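## Task

Every foam block stands above a shelf-edge label showing its lot number. Find each foam block whose lot number occurs at least twice anywhere in the storeroom and move all such blocks onto the desk. The robot must not topple or finish leaning. A block counts only if it rests on the desk by itself at the end, not if the robot is still holding it there.

## Robot and tools

ROBOT. A Hello Robot Stretch 4 in a physics simulation. It has one arm. Parts: an omni-wheel base, a lift that rides up a mast, a telescoping arm that reaches forward, a wrist with yaw, pitch and roll, and a two-finger gripper. It stands about 1.6 m tall, and the base rim lies within 0.23 m of the base origin. Loose objects may occasionally get nudged by something.

FRAMES. Base frame: origin on the floor below the base centre, x ahead, y to the left, z up. hand_pose is reported in this frame and marks a point between the open fingertips; with all wrist joints at 0 its axes line up with the base frame, and the printed value may be slightly off. The odometry frame is where the base frame was when the scene began. base_odometry comes from wheel rotation, so slip is counted as motion; heading is positive leftward, -3.142 to 3.142. If turned_by_wheels and turned_by_imu disagree by more than roughly 0.1 rad, the base likely bumped something or slid, and the heading error is about their difference. base_tilt (degrees) reports forward and right lean, each with a fixed bias up to about 1.5 degrees.

execute_actions. Argument "actions": a list holding a single action, or empty to just get state and images. Optional "cameras": list of head_camera, head_left_camera, head_right_camera, wrist_camera or all; omitted or null means all, [] means none. One action may contain "base", "joints" or both, plus optional "pace" and "contact_limits"; alternatively it holds only {"end_of_arm": "enable_torque"}, which re-powers any wrist or gripper motor that shut itself off. Motions in one action begin together.
- base: exactly one key, each a relative move from where the base last measured itself: translate_m (metres, forward positive, -2 to 2), strafe_m (metres sideways, left positive, -2 to 2), rotate_rad (radians, counter-clockwise seen from above positive, -3.2 to 3.2).
- joints: absolute targets by name. lift_m 0 to 1.2; arm_m 0 to 0.55 (extension); wrist_yaw_rad -1.134 to 4.276 (0 ahead, positive left, 3.14 folded back, beyond 3.4 the arm may interfere); wrist_pitch_rad -1.117 to 4.259 (0 level, 1.57 pointing down); wrist_roll_rad -1.117 to 4.259 (0 keeps fingers level; positive turns clockwise viewed from behind); gripper_m -0.038 to 0.141, the fingertip gap in metres, negative squeezes the tips together. Targets past a joint range get clipped and the result notes it; other bad values or unknown keys reject the whole call.
- pace: "slow", "default", "fast" or "max"; base up to 0.1/0.3/0.4/0.6 m/s and 1/2/3/4 rad/s, reduced when the lift is above 0.2 (to 0.3 m/s and 1 rad/s at 1.2).
- contact_limits: {"arm_m": value} from 0 (gentlest) to 0.75 (firmest), default 0.5.
A joint or base left out of an action may keep driving toward its earlier target without the status showing it. Once any result reports a stop, further execute_actions, wait and finished_scene calls in that same reply are skipped. To unfold the wrist at scene start, send lift_m 0.4 with wrist_yaw_rad 0 together.

wait: "seconds" 0 to 10; nothing new is commanded, and the same state and images are returned.
zoom_image: "camera" plus "region" [x0, y0, x1, y1] in pixels of that camera's latest full image, top-left origin, at most 504 by 504. Useful for reading lot labels.
read_manual: optional "section" "licences"; gives URDF licence text only.
finished_scene: "scene" = current scene number; ends it for good once the last command has been held, and its result states whether the job succeeded and gives the next task.

CAMERAS. head_camera looks forward and down from the mast top; turn the base to look around. head_left_camera and head_right_camera are fisheyes beside it, angled steeper, also showing base and arm. wrist_camera sits behind the fingers looking along them, fingertips near the bottom of its frame.

RESULTS. base_status and joint_status tell how each motion ended: "done" (for the base, wheels turned the commanded amount even if slipping), "off_target" (stopped short and may still push), "contact_stop_at_<key>" (blocked; that part goes slack, a slack lift can sag under weight, slack wheels can roll), "limit_stop_at_<name>", "time_out", "torque_fault" (wrist motor limp until enable_torque). "limit_stop_at_tilt" means lean over 6 degrees: lift, arm and wheels go slack and ignore commands until upright. "limit_stop_at_own_body" means a joint would hit the robot; moving away is allowed. It tends to occur with pitch below -0.2 combined with roll below -0.4 or above 4. on_its_own lists things not commanded by this call; "held at" is a held target, not a position. lidar_m: 12 distances in metres, 30-degree sectors, first straight ahead, counting counter-clockwise (4th left, 7th behind, 10th right); "-" means nothing seen or closer than 0.25 m; it sees from about 0.15 m up, so table tops show, but it can miss glass, thin legs and much behind. wrist_depth_mm: 7x7 grid of median depths, 100 to 2000 mm, row by row from top left, "-" unknown. motor_effort: percent of maximum, positive toward larger joint values, peak in brackets, with fixed bias and noise; a load in a level gripper shifts wrist_pitch_rad effort away from 0. Wheel efforts positive turn the base right.

GRIPPING. Command gripper_m below the object width; lower values squeeze harder and pull the object toward the wrist by up to a third of the shortfall. Neither gripper_m nor "done" proves a grasp; a firm squeeze (target 0 or above) shows as a clear gripper_m effort change. If fingertips snag on a surface underneath, raise the lift.

AVOID. Driving or turning with over 1 kg held and arm_m above 0.2, especially at fast or max, can tip the robot; so can sustained pushing or pulling with a high gripper or high contact limit. Over about 2 kg in a level gripper, or pressing the gripper into things, faults the wrist. Don't drop, slam or shove objects hard; leave each item resting freely on the desk before ending.

Each tool is called after "Request:" by a JSON object that holds its "fn" and its "kwargs", one argument or row to a line.

## Session

Request:
{"fn": "execute_actions", "kwargs": {
  "actions": []
}}

Scene clock: 0.00 s.
base_odometry: x=+0.000 y=+0.000 heading=+0.000 (m, m, rad; odometry frame)
turned_by_wheels: +0.000 (rad since the last result)
turned_by_imu: +0.000 (rad since the last result)
base_tilt: forward=-0.2 right=+0.5 (deg)
lidar_m: 0.82 0.80 0.94 2.35 1.40 0.75 0.62 0.62 0.70 1.91 1.91 0.96
base_status: not commanded
joint_positions: lift_m=+0.254 arm_m=+0.000 wrist_yaw_rad=+3.195 wrist_pitch_rad=-0.007 wrist_roll_rad=+0.016 gripper_m=+0.057
joint_status: not commanded
motor_effort: lift_m=+18 arm_m=+0 wrist_yaw_rad=+1 wrist_pitch_rad=-7 wrist_roll_rad=-1 gripper_m=-1 wheel_0=+0 wheel_1=+0 wheel_2=+0 (%)
hand_pose: x=-0.1222 y=+0.0718 z=+0.4346 quat_wxyz=(-0.027, +0.003, +0.008, +1.000) (m; base frame)
wrist_depth_mm: - 134 778 809 904 976 1078 / - 124 166 831 891 976 1078 / - 119 155 820 891 976 1060 / - 134 201 831 904 976 1078 / 135 707 768 831 904 976 1060 / 668 715 198 831 196 976 1060 / 668 707 759 110 878 946 976
pictures: head_camera, head_left_camera, head_right_camera, wrist_camera
Images, in order (width x height): head_camera 420x560, head_left_camera 420x672, head_right_camera 420x672, wrist_camera 616x392.

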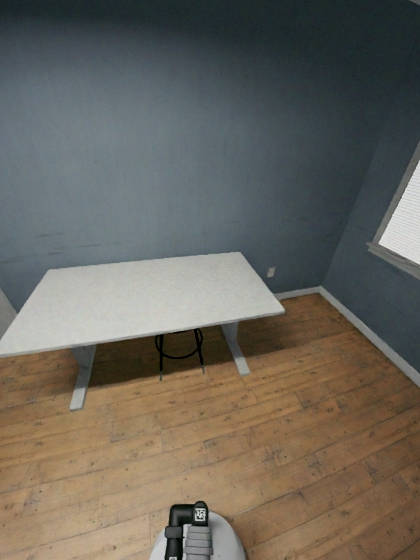

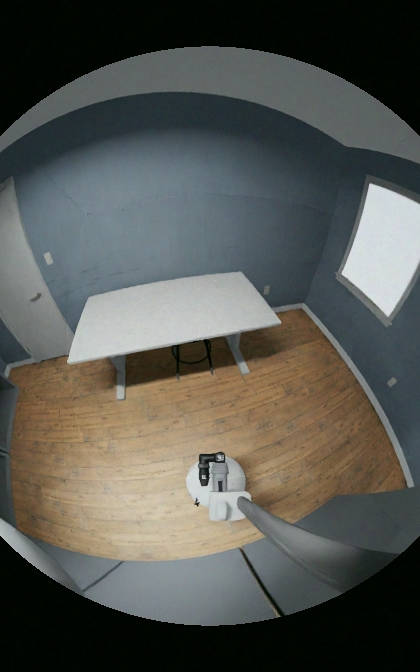

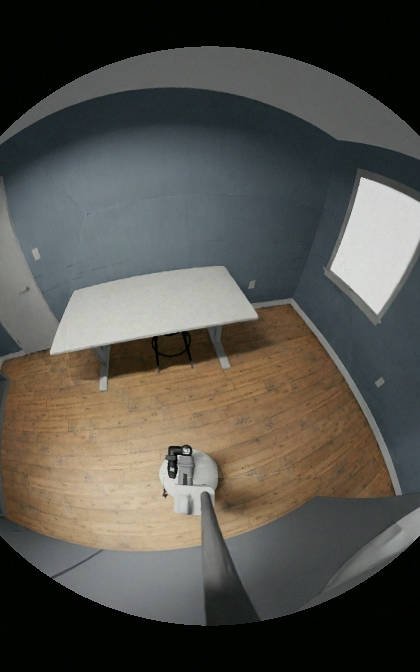

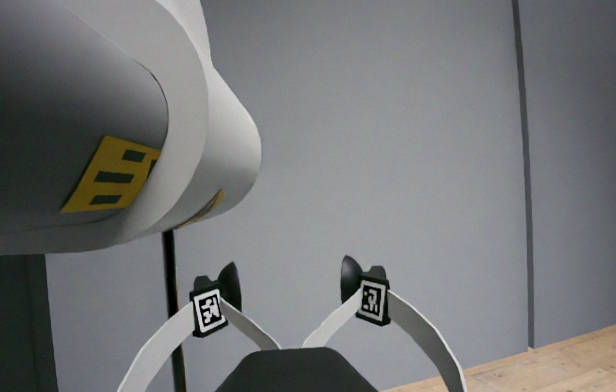

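Request:
{"fn": "execute_actions", "kwargs": {
  "actions": [
    {"base":{"rotate_rad":2.0},"pace":"fast"}
  ],
  "cameras": ["head_camera","head_left_camera"]
}}

Scene clock: 6.73 s.
base_odometry: x=+0.000 y=+0.000 heading=+2.000 (m, m, rad; odometry frame)
turned_by_wheels: +2.000 (rad since the last result)
turned_by_imu: +2.002 (rad since the last result)
base_tilt: forward=-0.4 right=+0.8 (deg)
lidar_m: 1.64 0.80 0.62 0.60 0.69 1.07 1.94 1.05 0.83 0.81 0.92 2.35
base_status: done
joint_positions: lift_m=+0.254 arm_m=+0.000 wrist_yaw_rad=+3.195 wrist_pitch_rad=-0.007 wrist_roll_rad=+0.016 gripper_m=+0.057
joint_status: not commanded
motor_effort: lift_m=+17(17) arm_m=+0(0) wrist_yaw_rad=+1(0) wrist_pitch_rad=-6(6) wrist_roll_rad=+0(1) gripper_m=-2(4) wheel_0=+1(2) wheel_1=+2(7) wheel_2=+2(9) (%)
hand_pose: x=-0.1222 y=+0.0719 z=+0.4346 quat_wxyz=(-0.027, +0.003, +0.008, +1.000) (m; base frame)
wrist_depth_mm: - 134 - - - - 1921 / - 124 166 - - 1921 1921 / - 119 156 - - 1983 1921 / - 135 201 - - 1983 1983 / 135 - - - - 1983 1983 / 1430 1661 198 1576 197 1464 1281 / 1008 1060 1098 110 1042 991 931
pictures: head_camera, head_left_camera
Images, in order (width x height): head_camera 420x560, head_left_camera 420x672.

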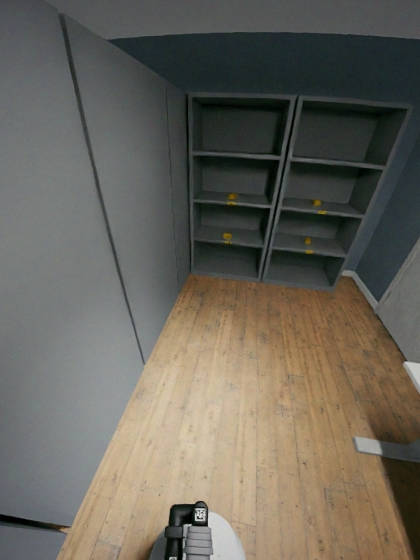

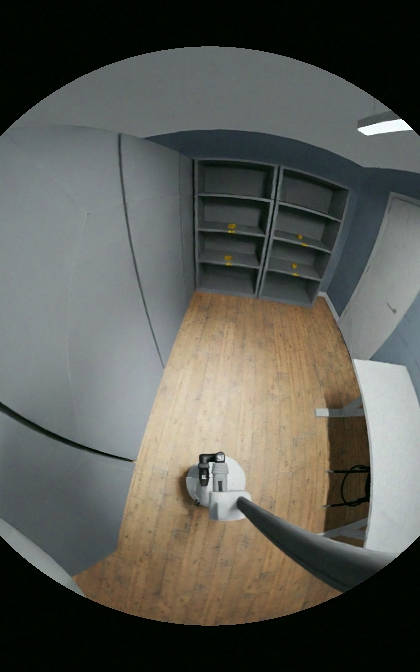

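Request:
{"fn": "zoom_image", "kwargs": {
  "camera": "head_camera",
  "region": [180, 170, 380, 270]
}}

Request:
{"fn": "execute_actions", "kwargs": {
  "actions": [
    {"base":{"rotate_rad":2.3},"pace":"fast"}
  ],
  "cameras": ["head_camera","head_left_camera"]
}}

Region (180, 170, 380, 270) of head_camera's 420x560 image, scaled by 2.520, with more detail than that image has.

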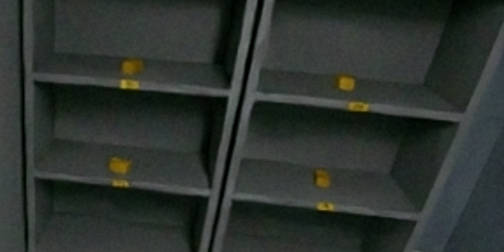

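Scene clock: 14.73 s.
base_odometry: x=+0.000 y=+0.000 heading=-1.983 (m, m, rad; odometry frame)
turned_by_wheels: +2.300 (rad since the last result)
turned_by_imu: +2.302 (rad since the last result)
base_tilt: forward=-0.1 right=+0.7 (deg)
lidar_m: 0.78 1.91 1.93 0.91 0.81 0.83 1.10 2.33 1.11 0.70 0.60 0.61
base_status: done
joint_positions: lift_m=+0.254 arm_m=+0.000 wrist_yaw_rad=+3.195 wrist_pitch_rad=-0.007 wrist_roll_rad=+0.016 gripper_m=+0.057
joint_status: not commanded
motor_effort: lift_m=+17(17) arm_m=+0(0) wrist_yaw_rad=+2(1) wrist_pitch_rad=-6(7) wrist_roll_rad=+0(0) gripper_m=-4(3) wheel_0=+0(6) wheel_1=+0(8) wheel_2=+0(9) (%)
hand_pose: x=-0.1222 y=+0.0719 z=+0.4346 quat_wxyz=(-0.027, +0.003, +0.008, +1.000) (m; base frame)
wrist_depth_mm: - 134 - - - 1661 1397 / - 124 166 - - 1008 788 / - 119 155 - 1397 1618 1366 / - 135 202 - - 1661 1430 / 135 - - - - 1708 1430 / 1430 1708 198 1537 196 1397 1397 / 1042 1042 1078 110 1025 976 976
pictures: head_camera, head_left_camera
Images, in order (width x height): head_camera 420x560, head_left_camera 420x672.

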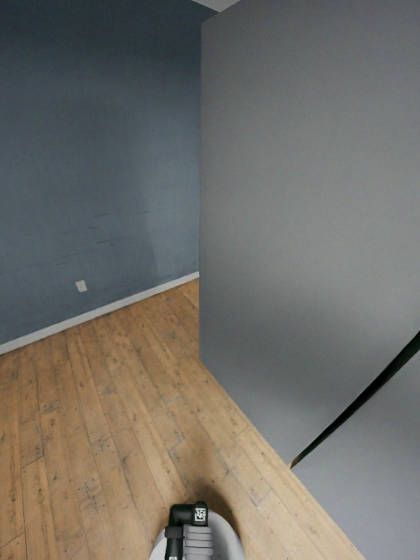

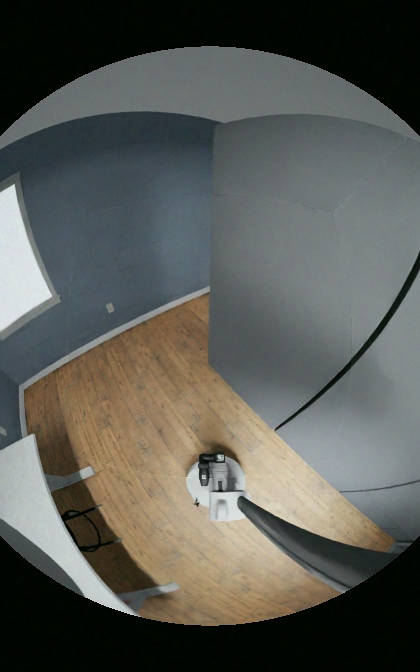

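Request:
{"fn": "execute_actions", "kwargs": {
  "actions": [
    {"base":{"rotate_rad":-2.5},"joints":{"lift_m":0.55,"wrist_yaw_rad":0},"pace":"fast"}
  ],
  "cameras": ["head_camera","wrist_camera"]
}}

Request:
{"fn": "execute_actions", "kwargs": {
  "actions": [
    {"base":{"translate_m":0.9},"pace":"fast"}
  ],
  "cameras": ["head_camera","wrist_camera"]
}}

Scene clock: 43.00 s.
base_odometry: x=+0.000 y=+0.000 heading=+1.800 (m, m, rad; odometry frame)
turned_by_wheels: -2.500 (rad since the last result)
turned_by_imu: -2.502 (rad since the last result)
base_tilt: forward=-0.3 right=+0.7 (deg)
lidar_m: 2.32 0.96 0.65 0.59 0.63 0.85 1.92 1.94 0.86 0.82 0.84 1.16
base_status: done
joint_positions: lift_m=+0.550 arm_m=+0.000 wrist_yaw_rad=+0.000 wrist_pitch_rad=-0.007 wrist_roll_rad=+0.016 gripper_m=+0.057
joint_status: all done
motor_effort: lift_m=+22(24) arm_m=+0(0) wrist_yaw_rad=+0(6) wrist_pitch_rad=-6(6) wrist_roll_rad=+0(0) gripper_m=-3(3) wheel_0=+0(5) wheel_1=-1(7) wheel_2=+0(8) (%)
hand_pose: x=+0.4591 y=-0.0873 z=+0.7299 quat_wxyz=(+1.000, +0.008, -0.003, +0.000) (m; base frame)
wrist_depth_mm: 1366 - - - - - 1921 / 1336 - - - - - 1863 / 1281 - - - - - 1921 / 1255 - - - - - 1921 / 1255 - - - - - 1983 / 1255 - 197 - 197 - 1921 / 1255 1618 1756 110 1661 1576 1576
pictures: head_camera, wrist_camera
Images, in order (width x height): head_camera 420x560, wrist_camera 616x392.

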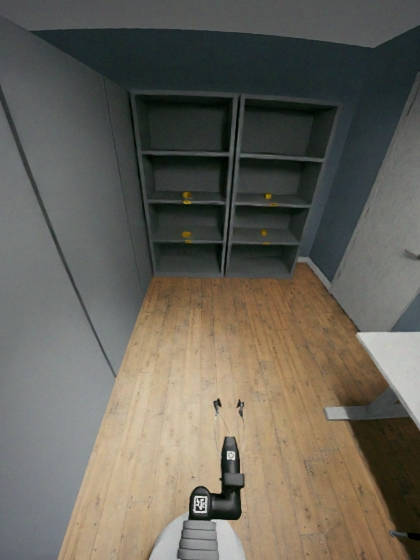

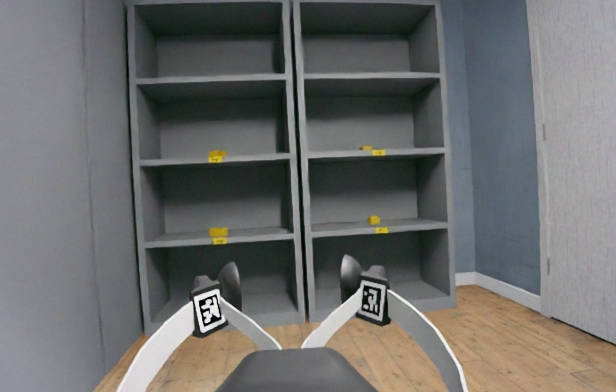

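Scene clock: 46.53 s.
base_odometry: x=-0.205 y=+0.876 heading=+1.800 (m, m, rad; odometry frame)
turned_by_wheels: +0.000 (rad since the last result)
turned_by_imu: +0.000 (rad since the last result)
base_tilt: forward=-0.2 right=+0.8 (deg)
lidar_m: 1.41 1.03 0.71 0.67 0.68 0.90 2.82 1.20 0.84 0.80 1.58 1.50
base_status: done
joint_positions: lift_m=+0.550 arm_m=+0.000 wrist_yaw_rad=+0.000 wrist_pitch_rad=-0.007 wrist_roll_rad=+0.016 gripper_m=+0.057
joint_status: not commanded
motor_effort: lift_m=+21(22) arm_m=+0(0) wrist_yaw_rad=+0(1) wrist_pitch_rad=-7(7) wrist_roll_rad=+0(1) gripper_m=-3(3) wheel_0=-1(6) wheel_1=-1(5) wheel_2=+0(11) (%)
hand_pose: x=+0.4591 y=-0.0874 z=+0.7299 quat_wxyz=(+1.000, +0.008, -0.003, +0.000) (m; base frame)
wrist_depth_mm: 1255 1430 1430 1397 1537 1537 1708 / 1336 1661 1756 1708 1808 1756 1708 / 1229 1618 1708 1336 1808 1661 1708 / 1308 1661 1708 1756 1808 1808 1756 / 1255 1618 1661 1308 1537 1618 1708 / 1205 1618 197 1537 196 1808 1756 / 1205 1499 1576 110 1464 1430 1464
pictures: head_camera, wrist_camera
Images, in order (width x height): head_camera 420x560, wrist_camera 616x392.

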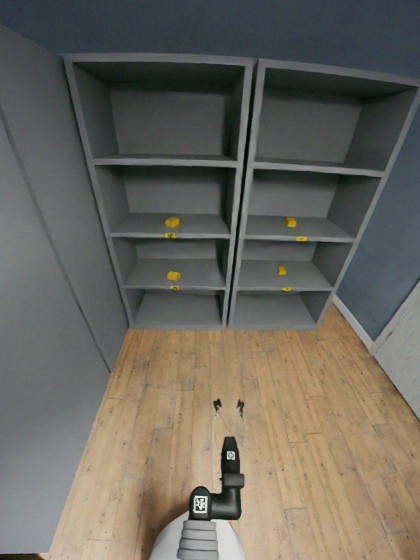

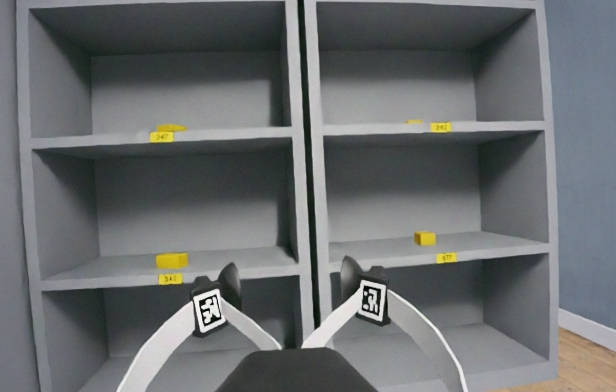

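Request:
{"fn": "zoom_image", "kwargs": {
  "camera": "wrist_camera",
  "region": [120, 110, 240, 300]
}}

Request:
{"fn": "zoom_image", "kwargs": {
  "camera": "wrist_camera",
  "region": [390, 110, 490, 280]
}}

Region (120, 110, 240, 300) of wrist_camera's 616x392 image, scaled by 2.653; it fills the left 318 columns of this view, and the rest is white.

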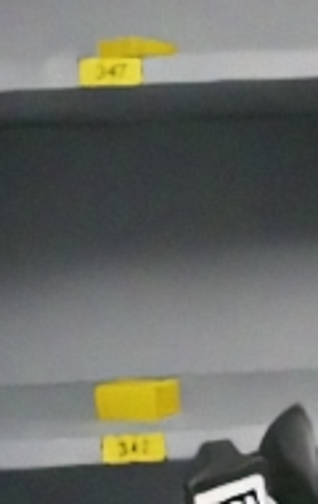

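Region (390, 110, 490, 280) of wrist_camera's 616x392 image, scaled by 2.965; it fills the left 296 columns of this view, and the rest is white.

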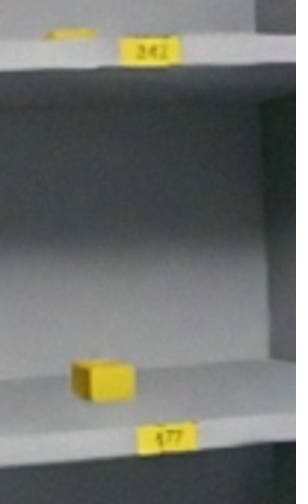

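Request:
{"fn": "zoom_image", "kwargs": {
  "camera": "head_camera",
  "region": [140, 210, 220, 300]
}}

Request:
{"fn": "zoom_image", "kwargs": {
  "camera": "head_camera",
  "region": [260, 210, 340, 300]
}}

Region (140, 210, 220, 300) of head_camera's 420x560 image, scaled by 5.600, with more detail than that image has.

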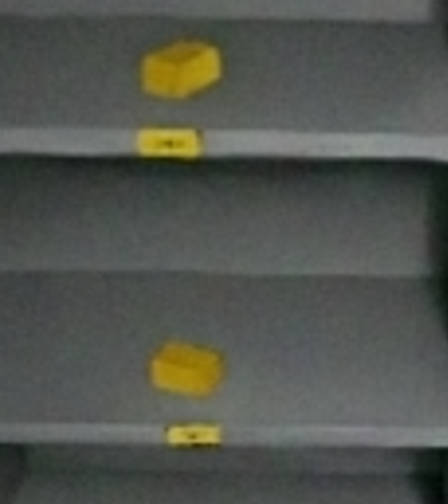

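Region (260, 210, 340, 300) of head_camera's 420x560 image, scaled by 5.600, with more detail than that image has.

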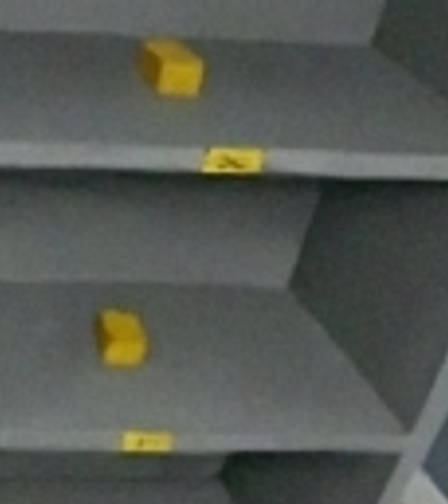

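Request:
{"fn": "execute_actions", "kwargs": {
  "actions": [
    {"joints":{"arm_m":0.45,"lift_m":0.5},"pace":"fast"}
  ],
  "cameras": ["wrist_camera"]
}}

Scene clock: 77.67 s.
base_odometry: x=-0.205 y=+0.876 heading=+1.800 (m, m, rad; odometry frame)
turned_by_wheels: +0.000 (rad since the last result)
turned_by_imu: +0.000 (rad since the last result)
base_tilt: forward=-0.1 right=+0.8 (deg)
lidar_m: 1.43 1.03 0.72 0.67 0.68 0.90 2.82 1.20 0.85 0.79 1.57 1.51
base_status: not commanded
joint_positions: lift_m=+0.500 arm_m=+0.449 wrist_yaw_rad=+0.000 wrist_pitch_rad=-0.007 wrist_roll_rad=+0.016 gripper_m=+0.057
joint_status: all done
motor_effort: lift_m=+15(20) arm_m=+7(7) wrist_yaw_rad=-1(1) wrist_pitch_rad=-6(7) wrist_roll_rad=+0(0) gripper_m=-1(3) wheel_0=+0(1) wheel_1=-1(1) wheel_2=+0(0) (%)
hand_pose: x=+0.9082 y=-0.0874 z=+0.6805 quat_wxyz=(+1.000, +0.008, -0.003, +0.000) (m; base frame)
wrist_depth_mm: 1160 1182 1229 809 1308 1336 1205 / 842 809 854 788 960 991 1008 / 1160 1182 1255 891 1281 1336 1255 / 1182 1205 1229 931 1308 1336 1229 / 1182 1205 1229 809 1118 1025 1098 / 866 831 198 809 197 1366 1281 / 1160 1182 1205 110 1308 1281 1229
pictures: wrist_camera
Images, in order (width x height): wrist_camera 616x392.

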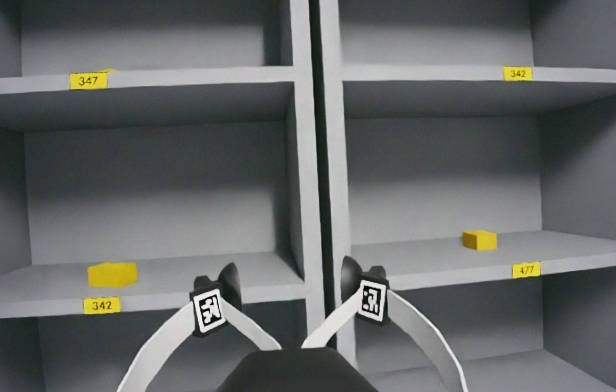

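Request:
{"fn": "execute_actions", "kwargs": {
  "actions": [
    {"base":{"strafe_m":0.33},"joints":{"arm_m":0.3,"lift_m":0.52,"wrist_pitch_rad":0.4,"gripper_m":0.141},"pace":"fast"}
  ],
  "cameras": []
}}

Request:
{"fn": "execute_actions", "kwargs": {
  "actions": [
    {"base":{"translate_m":0.5},"pace":"fast"}
  ],
  "cameras": ["head_camera","wrist_camera"]
}}

Scene clock: 118.30 s.
base_odometry: x=-0.526 y=+0.801 heading=+1.800 (m, m, rad; odometry frame)
turned_by_wheels: +0.000 (rad since the last result)
turned_by_imu: +0.002 (rad since the last result)
base_tilt: forward=-0.3 right=+0.5 (deg)
lidar_m: 1.40 0.54 0.36 0.34 0.36 0.50 1.18 1.71 1.16 1.11 1.90 1.49
base_status: done
joint_positions: lift_m=+0.520 arm_m=+0.301 wrist_yaw_rad=+0.000 wrist_pitch_rad=+0.402 wrist_roll_rad=+0.016 gripper_m=+0.141
joint_status: all done
motor_effort: lift_m=+21(24) arm_m=-7(6) wrist_yaw_rad=+2(0) wrist_pitch_rad=-6(5) wrist_roll_rad=+0(1) gripper_m=+0(3) wheel_0=+0(6) wheel_1=+0(12) wheel_2=-1(0) (%)
hand_pose: x=+0.7376 y=-0.0874 z=+0.5851 quat_wxyz=(+0.980, +0.008, +0.200, -0.002) (m; base frame)
wrist_depth_mm: 788 1182 1182 1255 1098 1336 1366 / 820 1138 1281 1281 1042 1078 1229 / 820 960 1366 1430 1078 1537 1537 / 820 1182 1464 1499 1229 1576 1499 / 809 1098 1205 1205 1160 1205 1205 / 809 204 1078 1078 976 1008 1025 / 778 891 917 110 917 854 854
pictures: none
No camera images: the call's "cameras" was empty. Leave "cameras" out to get every camera's image.

Scene clock: 120.90 s.
base_odometry: x=-0.640 y=+1.288 heading=+1.800 (m, m, rad; odometry frame)
turned_by_wheels: +0.000 (rad since the last result)
turned_by_imu: +0.000 (rad since the last result)
base_tilt: forward=-0.2 right=+0.8 (deg)
lidar_m: 0.90 0.58 0.39 0.36 0.39 0.49 1.34 1.67 1.24 1.80 1.39 0.93
base_status: done
joint_positions: lift_m=+0.520 arm_m=+0.301 wrist_yaw_rad=+0.000 wrist_pitch_rad=+0.402 wrist_roll_rad=+0.016 gripper_m=+0.141
joint_status: not commanded
motor_effort: lift_m=+21(21) arm_m=-7(6) wrist_yaw_rad=+1(0) wrist_pitch_rad=-5(6) wrist_roll_rad=+1(1) gripper_m=-1(1) wheel_0=-2(4) wheel_1=-2(6) wheel_2=+1(11) (%)
hand_pose: x=+0.7376 y=-0.0874 z=+0.5851 quat_wxyz=(+0.980, +0.008, +0.200, -0.002) (m; base frame)
wrist_depth_mm: 723 750 768 788 809 621 462 / 759 778 798 831 842 621 473 / 699 723 715 691 676 603 473 / 484 477 473 466 459 477 480 / 521 931 976 1025 1008 661 539 / 732 204 946 946 878 609 569 / 723 798 831 110 788 661 640
pictures: head_camera, wrist_camera
Images, in order (width x height): head_camera 420x560, wrist_camera 616x392.

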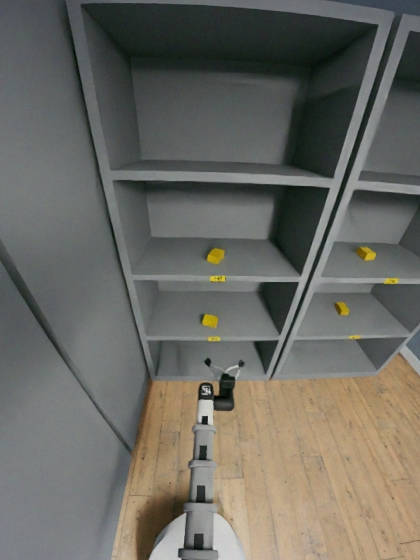

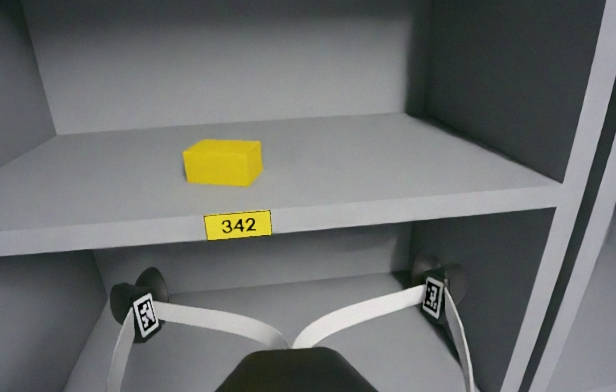

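Request:
{"fn": "execute_actions", "kwargs": {
  "actions": [
    {"base":{"strafe_m":0.09},"joints":{"arm_m":0.46}}
  ],
  "cameras": ["head_camera","wrist_camera"]
}}

Scene clock: 142.63 s.
base_odometry: x=-0.728 y=+1.268 heading=+1.800 (m, m, rad; odometry frame)
turned_by_wheels: +0.000 (rad since the last result)
turned_by_imu: +0.000 (rad since the last result)
base_tilt: forward=-0.3 right=+0.7 (deg)
lidar_m: 0.89 0.45 0.28 0.28 0.30 0.39 1.02 1.77 1.33 1.90 1.38 0.96
base_status: done
joint_positions: lift_m=+0.520 arm_m=+0.459 wrist_yaw_rad=+0.000 wrist_pitch_rad=+0.402 wrist_roll_rad=+0.016 gripper_m=+0.141
joint_status: all done
motor_effort: lift_m=+21(21) arm_m=+7(7) wrist_yaw_rad=+0(2) wrist_pitch_rad=-5(6) wrist_roll_rad=+1(1) gripper_m=+2(1) wheel_0=+0(6) wheel_1=-2(3) wheel_2=+0(1) (%)
hand_pose: x=+0.8951 y=-0.0874 z=+0.5851 quat_wxyz=(+0.980, +0.008, +0.200, -0.002) (m; base frame)
wrist_depth_mm: 569 597 609 627 640 661 554 / 603 634 647 668 691 699 574 / 621 661 676 683 676 668 554 / 484 477 462 357 455 442 442 / 355 353 349 347 343 338 334 / 281 205 283 289 298 314 574 / 402 778 798 110 798 741 621
pictures: head_camera, wrist_camera
Images, in order (width x height): head_camera 420x560, wrist_camera 616x392.

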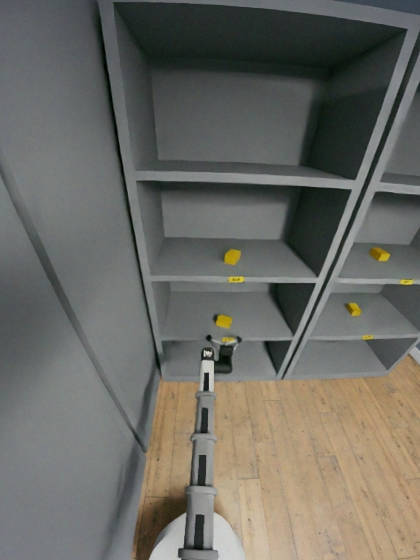

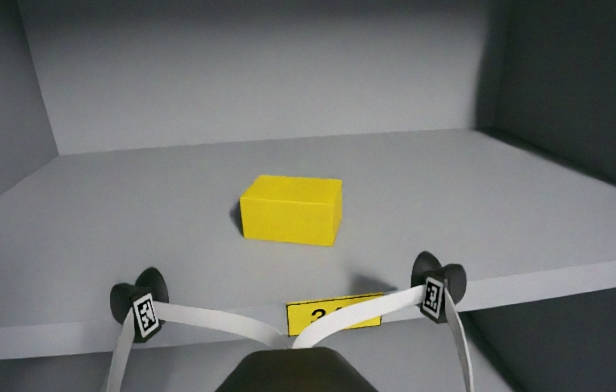

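Request:
{"fn": "execute_actions", "kwargs": {
  "actions": [
    {"base":{"translate_m":0.08},"joints":{"arm_m":0.545,"lift_m":0.506}}
  ],
  "cameras": ["wrist_camera"]
}}

Scene clock: 152.13 s.
base_odometry: x=-0.746 y=+1.346 heading=+1.800 (m, m, rad; odometry frame)
turned_by_wheels: +0.000 (rad since the last result)
turned_by_imu: +0.000 (rad since the last result)
base_tilt: forward=-0.1 right=+0.7 (deg)
lidar_m: 0.80 0.44 0.28 0.27 0.29 0.41 1.02 1.80 1.40 1.88 1.26 0.84
base_status: done
joint_positions: lift_m=+0.506 arm_m=+0.544 wrist_yaw_rad=+0.000 wrist_pitch_rad=+0.402 wrist_roll_rad=+0.016 gripper_m=+0.141
joint_status: all done
motor_effort: lift_m=+14(20) arm_m=+7(7) wrist_yaw_rad=+1(1) wrist_pitch_rad=-6(6) wrist_roll_rad=+1(1) gripper_m=+0(1) wheel_0=-1(5) wheel_1=-1(5) wheel_2=+2(7) (%)
hand_pose: x=+0.9802 y=-0.0874 z=+0.5716 quat_wxyz=(+0.980, +0.008, +0.200, -0.002) (m; base frame)
wrist_depth_mm: 433 449 462 469 488 504 517 / 462 473 492 504 517 530 539 / 484 500 521 539 544 564 539 / 452 442 433 433 421 415 410 / 330 330 324 319 319 310 307 / 260 204 201 191 201 240 247 / 218 215 208 110 210 208 208
pictures: wrist_camera
Images, in order (width x height): wrist_camera 616x392.

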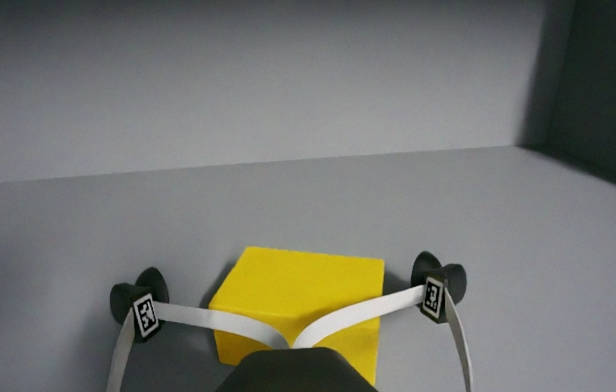

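Request:
{"fn": "execute_actions", "kwargs": {
  "actions": [
    {"joints":{"gripper_m":0.05}}
  ],
  "cameras": ["wrist_camera"]
}}

Scene clock: 160.27 s.
base_odometry: x=-0.746 y=+1.346 heading=+1.800 (m, m, rad; odometry frame)
turned_by_wheels: +0.000 (rad since the last result)
turned_by_imu: +0.000 (rad since the last result)
base_tilt: forward=-0.2 right=+0.5 (deg)
lidar_m: 0.80 0.46 0.30 0.27 0.27 0.41 1.02 1.79 1.38 1.86 1.26 0.86
base_status: not commanded
joint_positions: lift_m=+0.506 arm_m=+0.544 wrist_yaw_rad=+0.000 wrist_pitch_rad=+0.402 wrist_roll_rad=+0.016 gripper_m=+0.050
joint_status: all done
motor_effort: lift_m=+14(14) arm_m=+7(7) wrist_yaw_rad=+0(0) wrist_pitch_rad=-6(7) wrist_roll_rad=+0(0) gripper_m=-20(19) wheel_0=-1(1) wheel_1=-1(1) wheel_2=+2(2) (%)
hand_pose: x=+0.9802 y=-0.0874 z=+0.5716 quat_wxyz=(+0.980, +0.008, +0.200, -0.002) (m; base frame)
wrist_depth_mm: 433 449 462 477 488 508 512 / 459 477 492 504 517 535 535 / 484 504 521 539 544 564 539 / 455 439 436 430 424 415 407 / 329 327 327 319 319 312 309 / 260 250 185 184 190 249 247 / 218 206 187 110 211 207 208
pictures: wrist_camera
Images, in order (width x height): wrist_camera 616x392.

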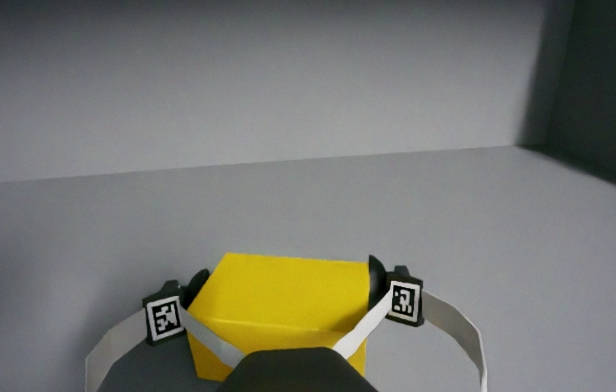

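Request:
{"fn": "execute_actions", "kwargs": {
  "actions": [
    {"joints":{"lift_m":0.54},"pace":"fast"}
  ],
  "cameras": []
}}

Request:
{"fn": "execute_actions", "kwargs": {
  "actions": [
    {"base":{"translate_m":-0.75},"joints":{"arm_m":0.05},"pace":"fast"}
  ],
  "cameras": []
}}

Request:
{"fn": "execute_actions", "kwargs": {
  "actions": [
    {"base":{"rotate_rad":-1.55},"joints":{"lift_m":0.78},"pace":"fast"}
  ],
  "cameras": ["head_camera","wrist_camera"]
}}

Scene clock: 172.87 s.
base_odometry: x=-0.746 y=+1.346 heading=+1.800 (m, m, rad; odometry frame)
turned_by_wheels: +0.000 (rad since the last result)
turned_by_imu: +0.000 (rad since the last result)
base_tilt: forward=-0.2 right=+0.7 (deg)
lidar_m: 0.80 0.45 0.30 0.26 0.30 0.40 1.03 1.79 1.38 1.89 1.27 0.86
base_status: not commanded
joint_positions: lift_m=+0.540 arm_m=+0.544 wrist_yaw_rad=+0.000 wrist_pitch_rad=+0.402 wrist_roll_rad=+0.016 gripper_m=+0.050
joint_status: all done
motor_effort: lift_m=+22(23) arm_m=+7(7) wrist_yaw_rad=+0(1) wrist_pitch_rad=-7(7) wrist_roll_rad=+1(1) gripper_m=-20(19) wheel_0=-1(1) wheel_1=-2(1) wheel_2=+2(2) (%)
hand_pose: x=+0.9801 y=-0.0874 z=+0.6049 quat_wxyz=(+0.980, +0.008, +0.200, -0.002) (m; base frame)
wrist_depth_mm: 439 449 462 473 488 508 512 / 459 473 488 508 525 539 544 / 488 508 517 535 554 574 564 / 504 525 521 504 496 496 488 / 392 392 387 382 377 373 368 / 307 297 186 184 190 298 293 / 259 247 186 110 252 246 247
pictures: none
No camera images: the call's "cameras" was empty. Leave "cameras" out to get every camera's image.

Scene clock: 176.10 s.
base_odometry: x=-0.576 y=+0.615 heading=+1.800 (m, m, rad; odometry frame)
turned_by_wheels: +0.000 (rad since the last result)
turned_by_imu: +0.000 (rad since the last result)
base_tilt: forward=-0.2 right=+0.7 (deg)
lidar_m: 1.29 0.38 0.25 0.25 0.25 0.34 0.88 1.81 1.27 1.20 2.01 1.65
base_status: done
joint_positions: lift_m=+0.540 arm_m=+0.051 wrist_yaw_rad=+0.000 wrist_pitch_rad=+0.403 wrist_roll_rad=+0.016 gripper_m=+0.050
joint_status: all done
motor_effort: lift_m=+22(22) arm_m=-7(9) wrist_yaw_rad=+1(0) wrist_pitch_rad=-8(8) wrist_roll_rad=+1(1) gripper_m=-21(19) wheel_0=+1(4) wheel_1=+0(8) wheel_2=-1(12) (%)
hand_pose: x=+0.4875 y=-0.0875 z=+0.6049 quat_wxyz=(+0.980, +0.008, +0.200, -0.002) (m; base frame)
wrist_depth_mm: 683 1160 1661 1661 1397 1756 1708 / 676 1138 1618 1708 1430 1863 1708 / 640 1078 1808 1863 1708 1983 1863 / 634 1060 1661 1661 1576 1618 1661 / 615 1042 1366 1397 1366 1366 1336 / 615 750 185 183 189 1078 1042 / 603 866 186 110 891 878 891
pictures: none
No camera images: the call's "cameras" was empty. Leave "cameras" out to get every camera's image.

Scene clock: 177.83 s.
base_odometry: x=-0.576 y=+0.615 heading=+0.249 (m, m, rad; odometry frame)
turned_by_wheels: -1.550 (rad since the last result)
turned_by_imu: -1.552 (rad since the last result)
base_tilt: forward=-0.3 right=+0.5 (deg)
lidar_m: 1.20 2.02 1.67 1.31 0.39 0.26 0.25 0.27 0.34 0.88 1.81 1.28
base_status: done
joint_positions: lift_m=+0.780 arm_m=+0.051 wrist_yaw_rad=+0.000 wrist_pitch_rad=+0.403 wrist_roll_rad=+0.016 gripper_m=+0.050
joint_status: all done
motor_effort: lift_m=+22(24) arm_m=-7(7) wrist_yaw_rad=+1(1) wrist_pitch_rad=-7(7) wrist_roll_rad=+0(0) gripper_m=-20(20) wheel_0=-2(3) wheel_1=-1(10) wheel_2=-2(7) (%)
hand_pose: x=+0.4875 y=-0.0875 z=+0.8449 quat_wxyz=(+0.980, +0.008, +0.200, -0.002) (m; base frame)
wrist_depth_mm: 1499 1576 1576 1618 1661 1708 1808 / 1618 1576 1661 1661 1708 1708 1808 / 1661 1756 1708 1182 1205 1308 1576 / 1756 1808 1921 1921 1983 - - / 1863 1808 1863 1808 1863 1808 1756 / 1499 1430 185 184 191 1464 1430 / 1255 1160 187 110 1182 1182 1182
pictures: head_camera, wrist_camera
Images, in order (width x height): head_camera 420x560, wrist_camera 616x392.

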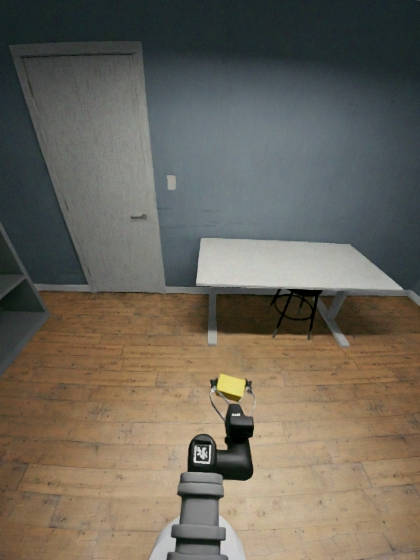

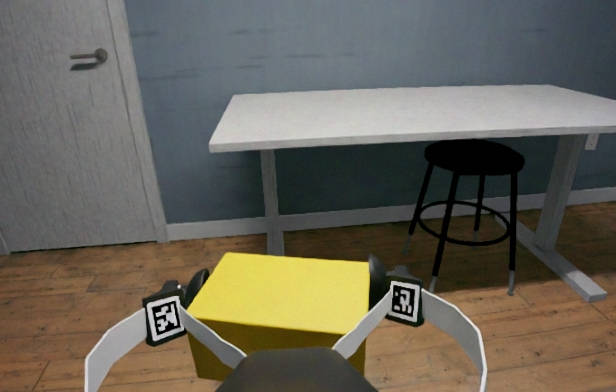

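Request:
{"fn": "execute_actions", "kwargs": {
  "actions": [
    {"base":{"translate_m":0.45},"joints":{"arm_m":0.54},"pace":"fast"}
  ],
  "cameras": ["head_camera","wrist_camera"]
}}

Scene clock: 191.00 s.
base_odometry: x=-0.139 y=+0.727 heading=+0.249 (m, m, rad; odometry frame)
turned_by_wheels: +0.000 (rad since the last result)
turned_by_imu: +0.000 (rad since the last result)
base_tilt: forward=-0.2 right=+0.7 (deg)
lidar_m: 0.75 1.58 1.69 1.60 1.07 0.73 0.70 0.70 0.97 2.64 1.12 0.80
base_status: done
joint_positions: lift_m=+0.780 arm_m=+0.539 wrist_yaw_rad=+0.000 wrist_pitch_rad=+0.402 wrist_roll_rad=+0.016 gripper_m=+0.050
joint_status: all done
motor_effort: lift_m=+22(22) arm_m=+7(8) wrist_yaw_rad=+0(0) wrist_pitch_rad=-8(8) wrist_roll_rad=+0(0) gripper_m=-21(21) wheel_0=+0(5) wheel_1=-1(4) wheel_2=+1(11) (%)
hand_pose: x=+0.9751 y=-0.0873 z=+0.8449 quat_wxyz=(+0.980, +0.008, +0.200, -0.001) (m; base frame)
wrist_depth_mm: 691 699 715 732 750 788 809 / 723 741 759 778 798 820 842 / 759 778 809 831 842 866 891 / 809 842 647 640 627 615 609 / 854 854 484 484 477 466 459 / 931 373 185 184 190 370 368 / 976 310 186 110 315 312 314
pictures: head_camera, wrist_camera
Images, in order (width x height): head_camera 420x560, wrist_camera 616x392.

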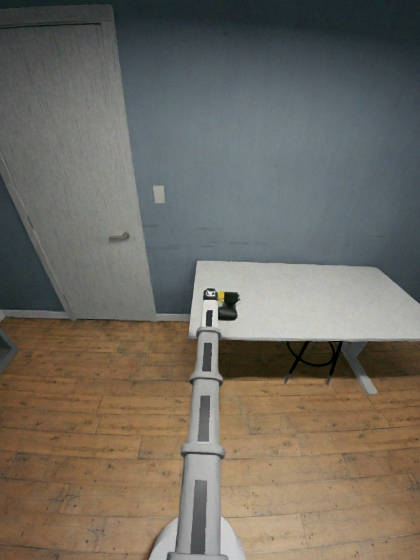

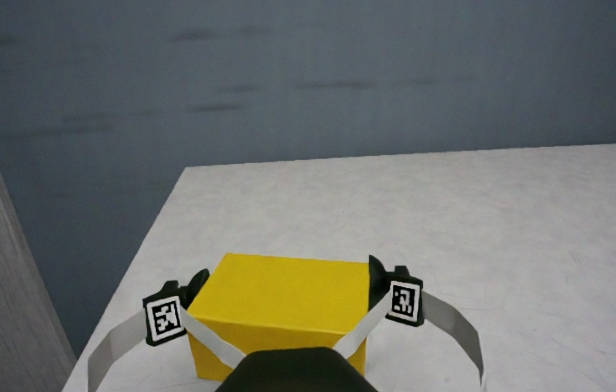

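Request:
{"fn": "execute_actions", "kwargs": {
  "actions": [
    {"base":{"rotate_rad":-0.12},"joints":{"lift_m":0.697}}
  ],
  "cameras": ["wrist_camera"]
}}

Scene clock: 200.23 s.
base_odometry: x=-0.139 y=+0.727 heading=+0.129 (m, m, rad; odometry frame)
turned_by_wheels: -0.120 (rad since the last result)
turned_by_imu: -0.120 (rad since the last result)
base_tilt: forward=-0.3 right=+0.6 (deg)
lidar_m: 0.74 1.54 1.80 1.60 1.24 0.79 0.68 0.70 0.87 1.67 1.33 0.85
base_status: done
joint_positions: lift_m=+0.697 arm_m=+0.539 wrist_yaw_rad=+0.000 wrist_pitch_rad=+0.402 wrist_roll_rad=+0.016 gripper_m=+0.050
joint_status: all done
motor_effort: lift_m=+14(21) arm_m=+7(7) wrist_yaw_rad=+1(3) wrist_pitch_rad=-6(7) wrist_roll_rad=+0(1) gripper_m=-19(20) wheel_0=+0(6) wheel_1=+0(5) wheel_2=-1(7) (%)
hand_pose: x=+0.9751 y=-0.0875 z=+0.7626 quat_wxyz=(+0.980, +0.008, +0.200, -0.002) (m; base frame)
wrist_depth_mm: 654 691 732 768 831 878 904 / 699 723 778 820 878 917 960 / 723 699 668 654 640 634 621 / 462 452 445 439 430 421 418 / 338 334 332 330 325 317 315 / 267 255 186 183 190 256 253 / 224 212 186 110 216 213 213
pictures: wrist_camera
Images, in order (width x height): wrist_camera 616x392.

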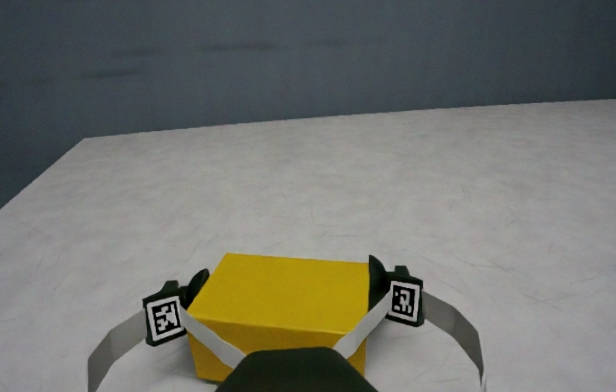

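Request:
{"fn": "execute_actions", "kwargs": {
  "actions": [
    {"joints":{"lift_m":0.693,"gripper_m":0.13}}
  ],
  "cameras": []
}}

Request:
{"fn": "execute_actions", "kwargs": {
  "actions": [
    {"joints":{"lift_m":0.76,"arm_m":0.2},"pace":"fast"}
  ],
  "cameras": ["wrist_camera"]
}}

Request:
{"fn": "execute_actions", "kwargs": {
  "actions": [
    {"base":{"rotate_rad":1.1},"joints":{"lift_m":0.98,"arm_m":0.05,"gripper_m":0.141},"pace":"fast"}
  ],
  "cameras": ["head_camera"]
}}

Scene clock: 223.30 s.
base_odometry: x=-0.139 y=+0.727 heading=+0.129 (m, m, rad; odometry frame)
turned_by_wheels: +0.000 (rad since the last result)
turned_by_imu: +0.000 (rad since the last result)
base_tilt: forward=-0.3 right=+0.7 (deg)
lidar_m: 0.77 1.55 1.80 1.60 1.27 0.78 0.69 0.68 0.86 1.70 1.33 0.85
base_status: not commanded
joint_positions: lift_m=+0.693 arm_m=+0.539 wrist_yaw_rad=+0.000 wrist_pitch_rad=+0.402 wrist_roll_rad=+0.016 gripper_m=+0.130
joint_status: all done
motor_effort: lift_m=+14(15) arm_m=+7(7) wrist_yaw_rad=+1(2) wrist_pitch_rad=-6(7) wrist_roll_rad=+1(0) gripper_m=+0(20) wheel_0=-1(1) wheel_1=+0(0) wheel_2=-1(1) (%)
hand_pose: x=+0.9751 y=-0.0875 z=+0.7585 quat_wxyz=(+0.980, +0.008, +0.200, -0.002) (m; base frame)
wrist_depth_mm: 661 699 732 768 831 854 917 / 699 732 768 820 878 917 1008 / 732 676 661 640 634 615 609 / 452 445 439 430 424 418 410 / 334 330 325 322 317 312 309 / 263 213 195 192 208 249 246 / 218 215 208 110 211 208 209
pictures: none
No camera images: the call's "cameras" was empty. Leave "cameras" out to get every camera's image.

Scene clock: 225.10 s.
base_odometry: x=-0.139 y=+0.727 heading=+0.129 (m, m, rad; odometry frame)
turned_by_wheels: +0.000 (rad since the last result)
turned_by_imu: +0.000 (rad since the last result)
base_tilt: forward=-0.2 right=+0.5 (deg)
lidar_m: 0.75 1.54 1.77 1.61 1.27 0.77 0.69 0.68 0.88 1.69 1.32 0.84
base_status: not commanded
joint_positions: lift_m=+0.760 arm_m=+0.201 wrist_yaw_rad=+0.000 wrist_pitch_rad=+0.402 wrist_roll_rad=+0.016 gripper_m=+0.130
joint_status: all done
motor_effort: lift_m=+21(23) arm_m=-7(8) wrist_yaw_rad=+2(0) wrist_pitch_rad=-7(6) wrist_roll_rad=-1(1) gripper_m=+0(0) wheel_0=-1(1) wheel_1=+0(0) wheel_2=-1(1) (%)
hand_pose: x=+0.6376 y=-0.0875 z=+0.8249 quat_wxyz=(+0.980, +0.008, +0.200, -0.002) (m; base frame)
wrist_depth_mm: 946 976 1042 1060 1182 1229 1308 / 976 1025 1098 1160 1229 1281 1366 / 1060 1060 904 891 878 854 842 / 1098 615 603 539 585 574 569 / 1098 452 449 449 462 778 778 / 394 213 424 1397 1308 1366 1336 / 1229 1182 1138 110 1182 1078 1098
pictures: wrist_camera
Images, in order (width x height): wrist_camera 616x392.

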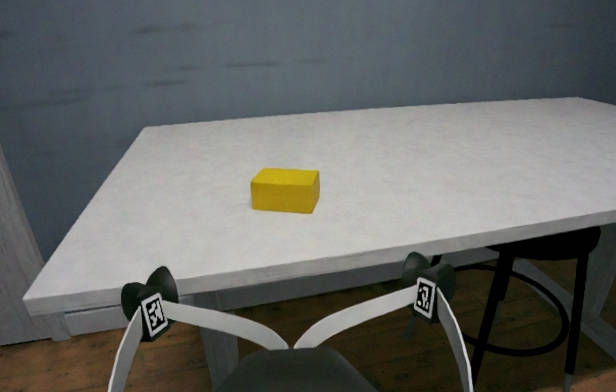

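Scene clock: 226.77 s.
base_odometry: x=-0.139 y=+0.727 heading=+1.229 (m, m, rad; odometry frame)
turned_by_wheels: +1.100 (rad since the last result)
turned_by_imu: +1.101 (rad since the last result)
base_tilt: forward=-0.3 right=+0.7 (deg)
lidar_m: 1.73 1.59 1.12 0.77 0.70 0.70 0.92 2.65 1.23 0.81 0.77 1.56
base_status: done
joint_positions: lift_m=+0.980 arm_m=+0.051 wrist_yaw_rad=+0.000 wrist_pitch_rad=+0.402 wrist_roll_rad=+0.016 gripper_m=+0.141
joint_status: all done
motor_effort: lift_m=+22(25) arm_m=-7(7) wrist_yaw_rad=+0(0) wrist_pitch_rad=-6(7) wrist_roll_rad=+1(1) gripper_m=+0(1) wheel_0=+0(6) wheel_1=-1(6) wheel_2=+1(7) (%)
hand_pose: x=+0.4876 y=-0.0874 z=+1.0450 quat_wxyz=(+0.980, +0.008, +0.200, -0.002) (m; base frame)
wrist_depth_mm: 1499 1756 1808 1921 1499 1229 1042 / 1464 1708 1863 - 1576 1308 1098 / 1576 1863 - - 1708 1336 1138 / 1537 1708 1863 - 1708 1430 1205 / 1336 1921 - - 1863 1499 1255 / 1618 204 1863 1756 1661 1464 1281 / 1464 1464 1499 110 1499 1430 1366
pictures: head_camera
Images, in order (width x height): head_camera 420x560.

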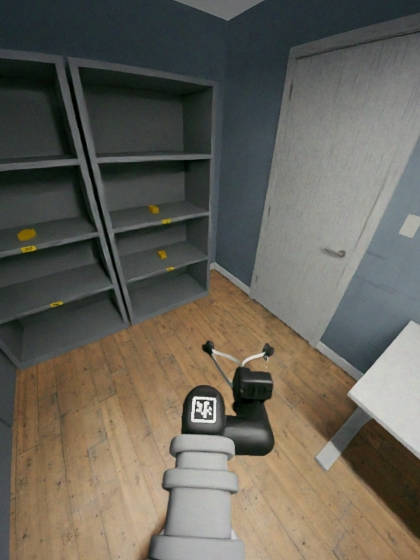

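Request:
{"fn": "execute_actions", "kwargs": {
  "actions": [
    {"base":{"translate_m":0.95},"pace":"fast"}
  ],
  "cameras": []
}}

Request:
{"fn": "execute_actions", "kwargs": {
  "actions": [
    {"base":{"rotate_rad":0.62},"joints":{"arm_m":0.2},"pace":"fast"}
  ],
  "cameras": ["head_camera","wrist_camera"]
}}

Scene clock: 244.63 s.
base_odometry: x=+0.179 y=+1.622 heading=+1.229 (m, m, rad; odometry frame)
turned_by_wheels: +0.000 (rad since the last result)
turned_by_imu: +0.001 (rad since the last result)
base_tilt: forward=-0.3 right=+0.6 (deg)
lidar_m: 0.88 0.81 0.84 1.08 1.26 1.28 1.69 1.42 0.72 0.92 0.94 0.98
base_status: done
joint_positions: lift_m=+0.980 arm_m=+0.051 wrist_yaw_rad=+0.000 wrist_pitch_rad=+0.402 wrist_roll_rad=+0.016 gripper_m=+0.141
joint_status: not commanded
motor_effort: lift_m=+22(22) arm_m=-7(7) wrist_yaw_rad=+0(1) wrist_pitch_rad=-6(6) wrist_roll_rad=+1(0) gripper_m=+0(1) wheel_0=+0(5) wheel_1=+0(5) wheel_2=+1(9) (%)
hand_pose: x=+0.4876 y=-0.0874 z=+1.0450 quat_wxyz=(+0.980, +0.008, +0.200, -0.002) (m; base frame)
wrist_depth_mm: 866 917 1182 1098 878 683 597 / 891 960 768 1182 904 715 621 / 788 750 820 1255 960 759 640 / 597 1098 891 1366 1042 798 683 / 1008 1118 1025 1464 1060 831 699 / 976 206 917 1537 1098 831 732 / 798 809 1078 110 1205 904 750
pictures: none
No camera images: the call's "cameras" was empty. Leave "cameras" out to get every camera's image.

Scene clock: 246.13 s.
base_odometry: x=+0.179 y=+1.622 heading=+1.850 (m, m, rad; odometry frame)
turned_by_wheels: +0.620 (rad since the last result)
turned_by_imu: +0.621 (rad since the last result)
base_tilt: forward=-0.4 right=+0.9 (deg)
lidar_m: 0.82 0.85 1.20 1.25 1.32 1.82 0.91 0.72 0.99 0.93 1.00 0.83
base_status: done
joint_positions: lift_m=+0.980 arm_m=+0.199 wrist_yaw_rad=+0.000 wrist_pitch_rad=+0.402 wrist_roll_rad=+0.016 gripper_m=+0.141
joint_status: all done
motor_effort: lift_m=+21(22) arm_m=+7(7) wrist_yaw_rad=+1(3) wrist_pitch_rad=-6(7) wrist_roll_rad=-1(0) gripper_m=+1(0) wheel_0=+1(6) wheel_1=+0(4) wheel_2=+0(6) (%)
hand_pose: x=+0.6352 y=-0.0873 z=+1.0450 quat_wxyz=(+0.980, +0.008, +0.200, -0.001) (m; base frame)
wrist_depth_mm: 603 768 778 788 809 809 603 / 609 809 831 842 866 831 597 / 574 732 723 634 683 668 580 / 492 484 477 473 469 488 480 / 512 809 1025 1025 1042 878 621 / 559 205 976 960 866 788 621 / 554 741 831 110 809 768 668
pictures: head_camera, wrist_camera
Images, in order (width x height): head_camera 420x560, wrist_camera 616x392.

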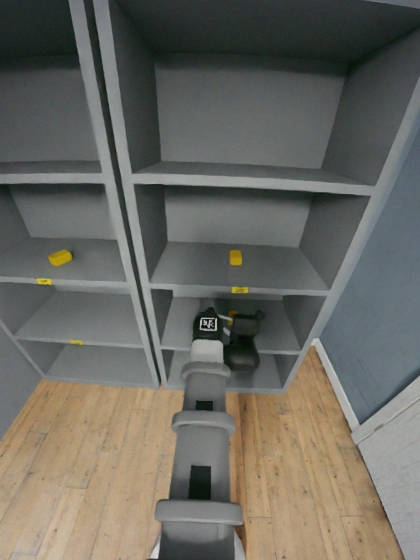

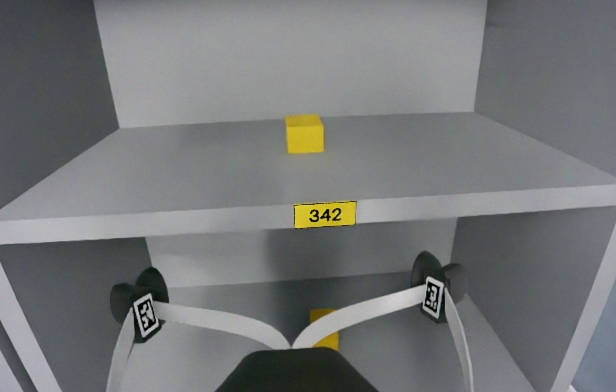

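Request:
{"fn": "execute_actions", "kwargs": {
  "actions": [
    {"base":{"rotate_rad":-0.03},"joints":{"arm_m":0.5,"lift_m":0.97},"pace":"fast"}
  ],
  "cameras": ["wrist_camera"]
}}

Scene clock: 264.97 s.
base_odometry: x=+0.179 y=+1.622 heading=+1.820 (m, m, rad; odometry frame)
turned_by_wheels: -0.030 (rad since the last result)
turned_by_imu: -0.030 (rad since the last result)
base_tilt: forward=-0.3 right=+0.5 (deg)
lidar_m: 0.82 0.85 1.14 1.26 1.30 1.75 1.04 0.70 0.98 0.94 1.00 0.87
base_status: done
joint_positions: lift_m=+0.970 arm_m=+0.499 wrist_yaw_rad=+0.000 wrist_pitch_rad=+0.402 wrist_roll_rad=+0.016 gripper_m=+0.141
joint_status: all done
motor_effort: lift_m=+15(20) arm_m=+7(6) wrist_yaw_rad=-1(3) wrist_pitch_rad=-6(6) wrist_roll_rad=+1(1) gripper_m=+0(0) wheel_0=+0(4) wheel_1=+1(1) wheel_2=+0(3) (%)
hand_pose: x=+0.9352 y=-0.0874 z=+1.0356 quat_wxyz=(+0.980, +0.008, +0.200, -0.002) (m; base frame)
wrist_depth_mm: 480 492 504 517 530 544 544 / 508 517 530 554 569 585 559 / 544 554 564 580 591 609 530 / 473 462 449 359 439 433 424 / 343 342 338 336 330 325 319 / 270 205 268 267 244 250 257 / 227 224 230 110 226 216 216
pictures: wrist_camera
Images, in order (width x height): wrist_camera 616x392.

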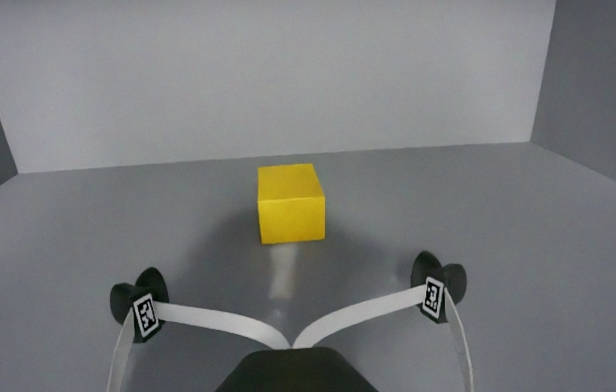

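Request:
{"fn": "execute_actions", "kwargs": {
  "actions": [
    {"base":{"translate_m":0.115},"joints":{"arm_m":0.545,"lift_m":0.962,"gripper_m":0.12}}
  ],
  "cameras": ["wrist_camera"]
}}

Scene clock: 282.00 s.
base_odometry: x=+0.150 y=+1.733 heading=+1.820 (m, m, rad; odometry frame)
turned_by_wheels: +0.000 (rad since the last result)
turned_by_imu: +0.000 (rad since the last result)
base_tilt: forward=-0.2 right=+0.7 (deg)
lidar_m: 0.70 0.73 1.00 1.26 1.31 1.76 1.00 0.84 0.99 0.95 0.98 0.73
base_status: done
joint_positions: lift_m=+0.962 arm_m=+0.544 wrist_yaw_rad=+0.000 wrist_pitch_rad=+0.402 wrist_roll_rad=+0.016 gripper_m=+0.120
joint_status: all done
motor_effort: lift_m=+14(13) arm_m=+7(8) wrist_yaw_rad=+1(0) wrist_pitch_rad=-7(6) wrist_roll_rad=+0(0) gripper_m=-1(2) wheel_0=-1(3) wheel_1=-2(2) wheel_2=+2(7) (%)
hand_pose: x=+0.9802 y=-0.0874 z=+1.0276 quat_wxyz=(+0.980, +0.008, +0.200, -0.002) (m; base frame)
wrist_depth_mm: 342 351 359 366 375 389 392 / 362 370 382 392 404 410 418 / 382 394 407 418 430 439 452 / 402 410 424 427 418 413 410 / 327 324 322 237 315 309 306 / 258 238 208 189 203 247 245 / 216 213 213 110 210 205 207
pictures: wrist_camera
Images, in order (width x height): wrist_camera 616x392.

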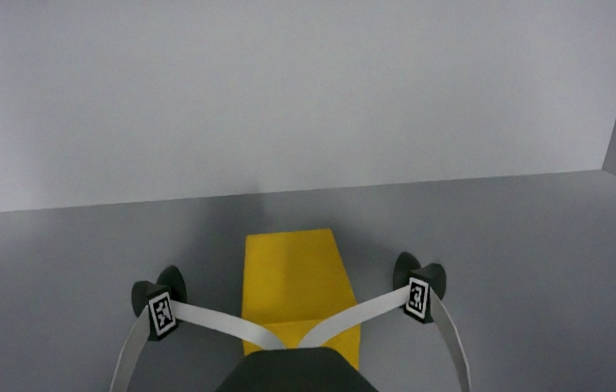

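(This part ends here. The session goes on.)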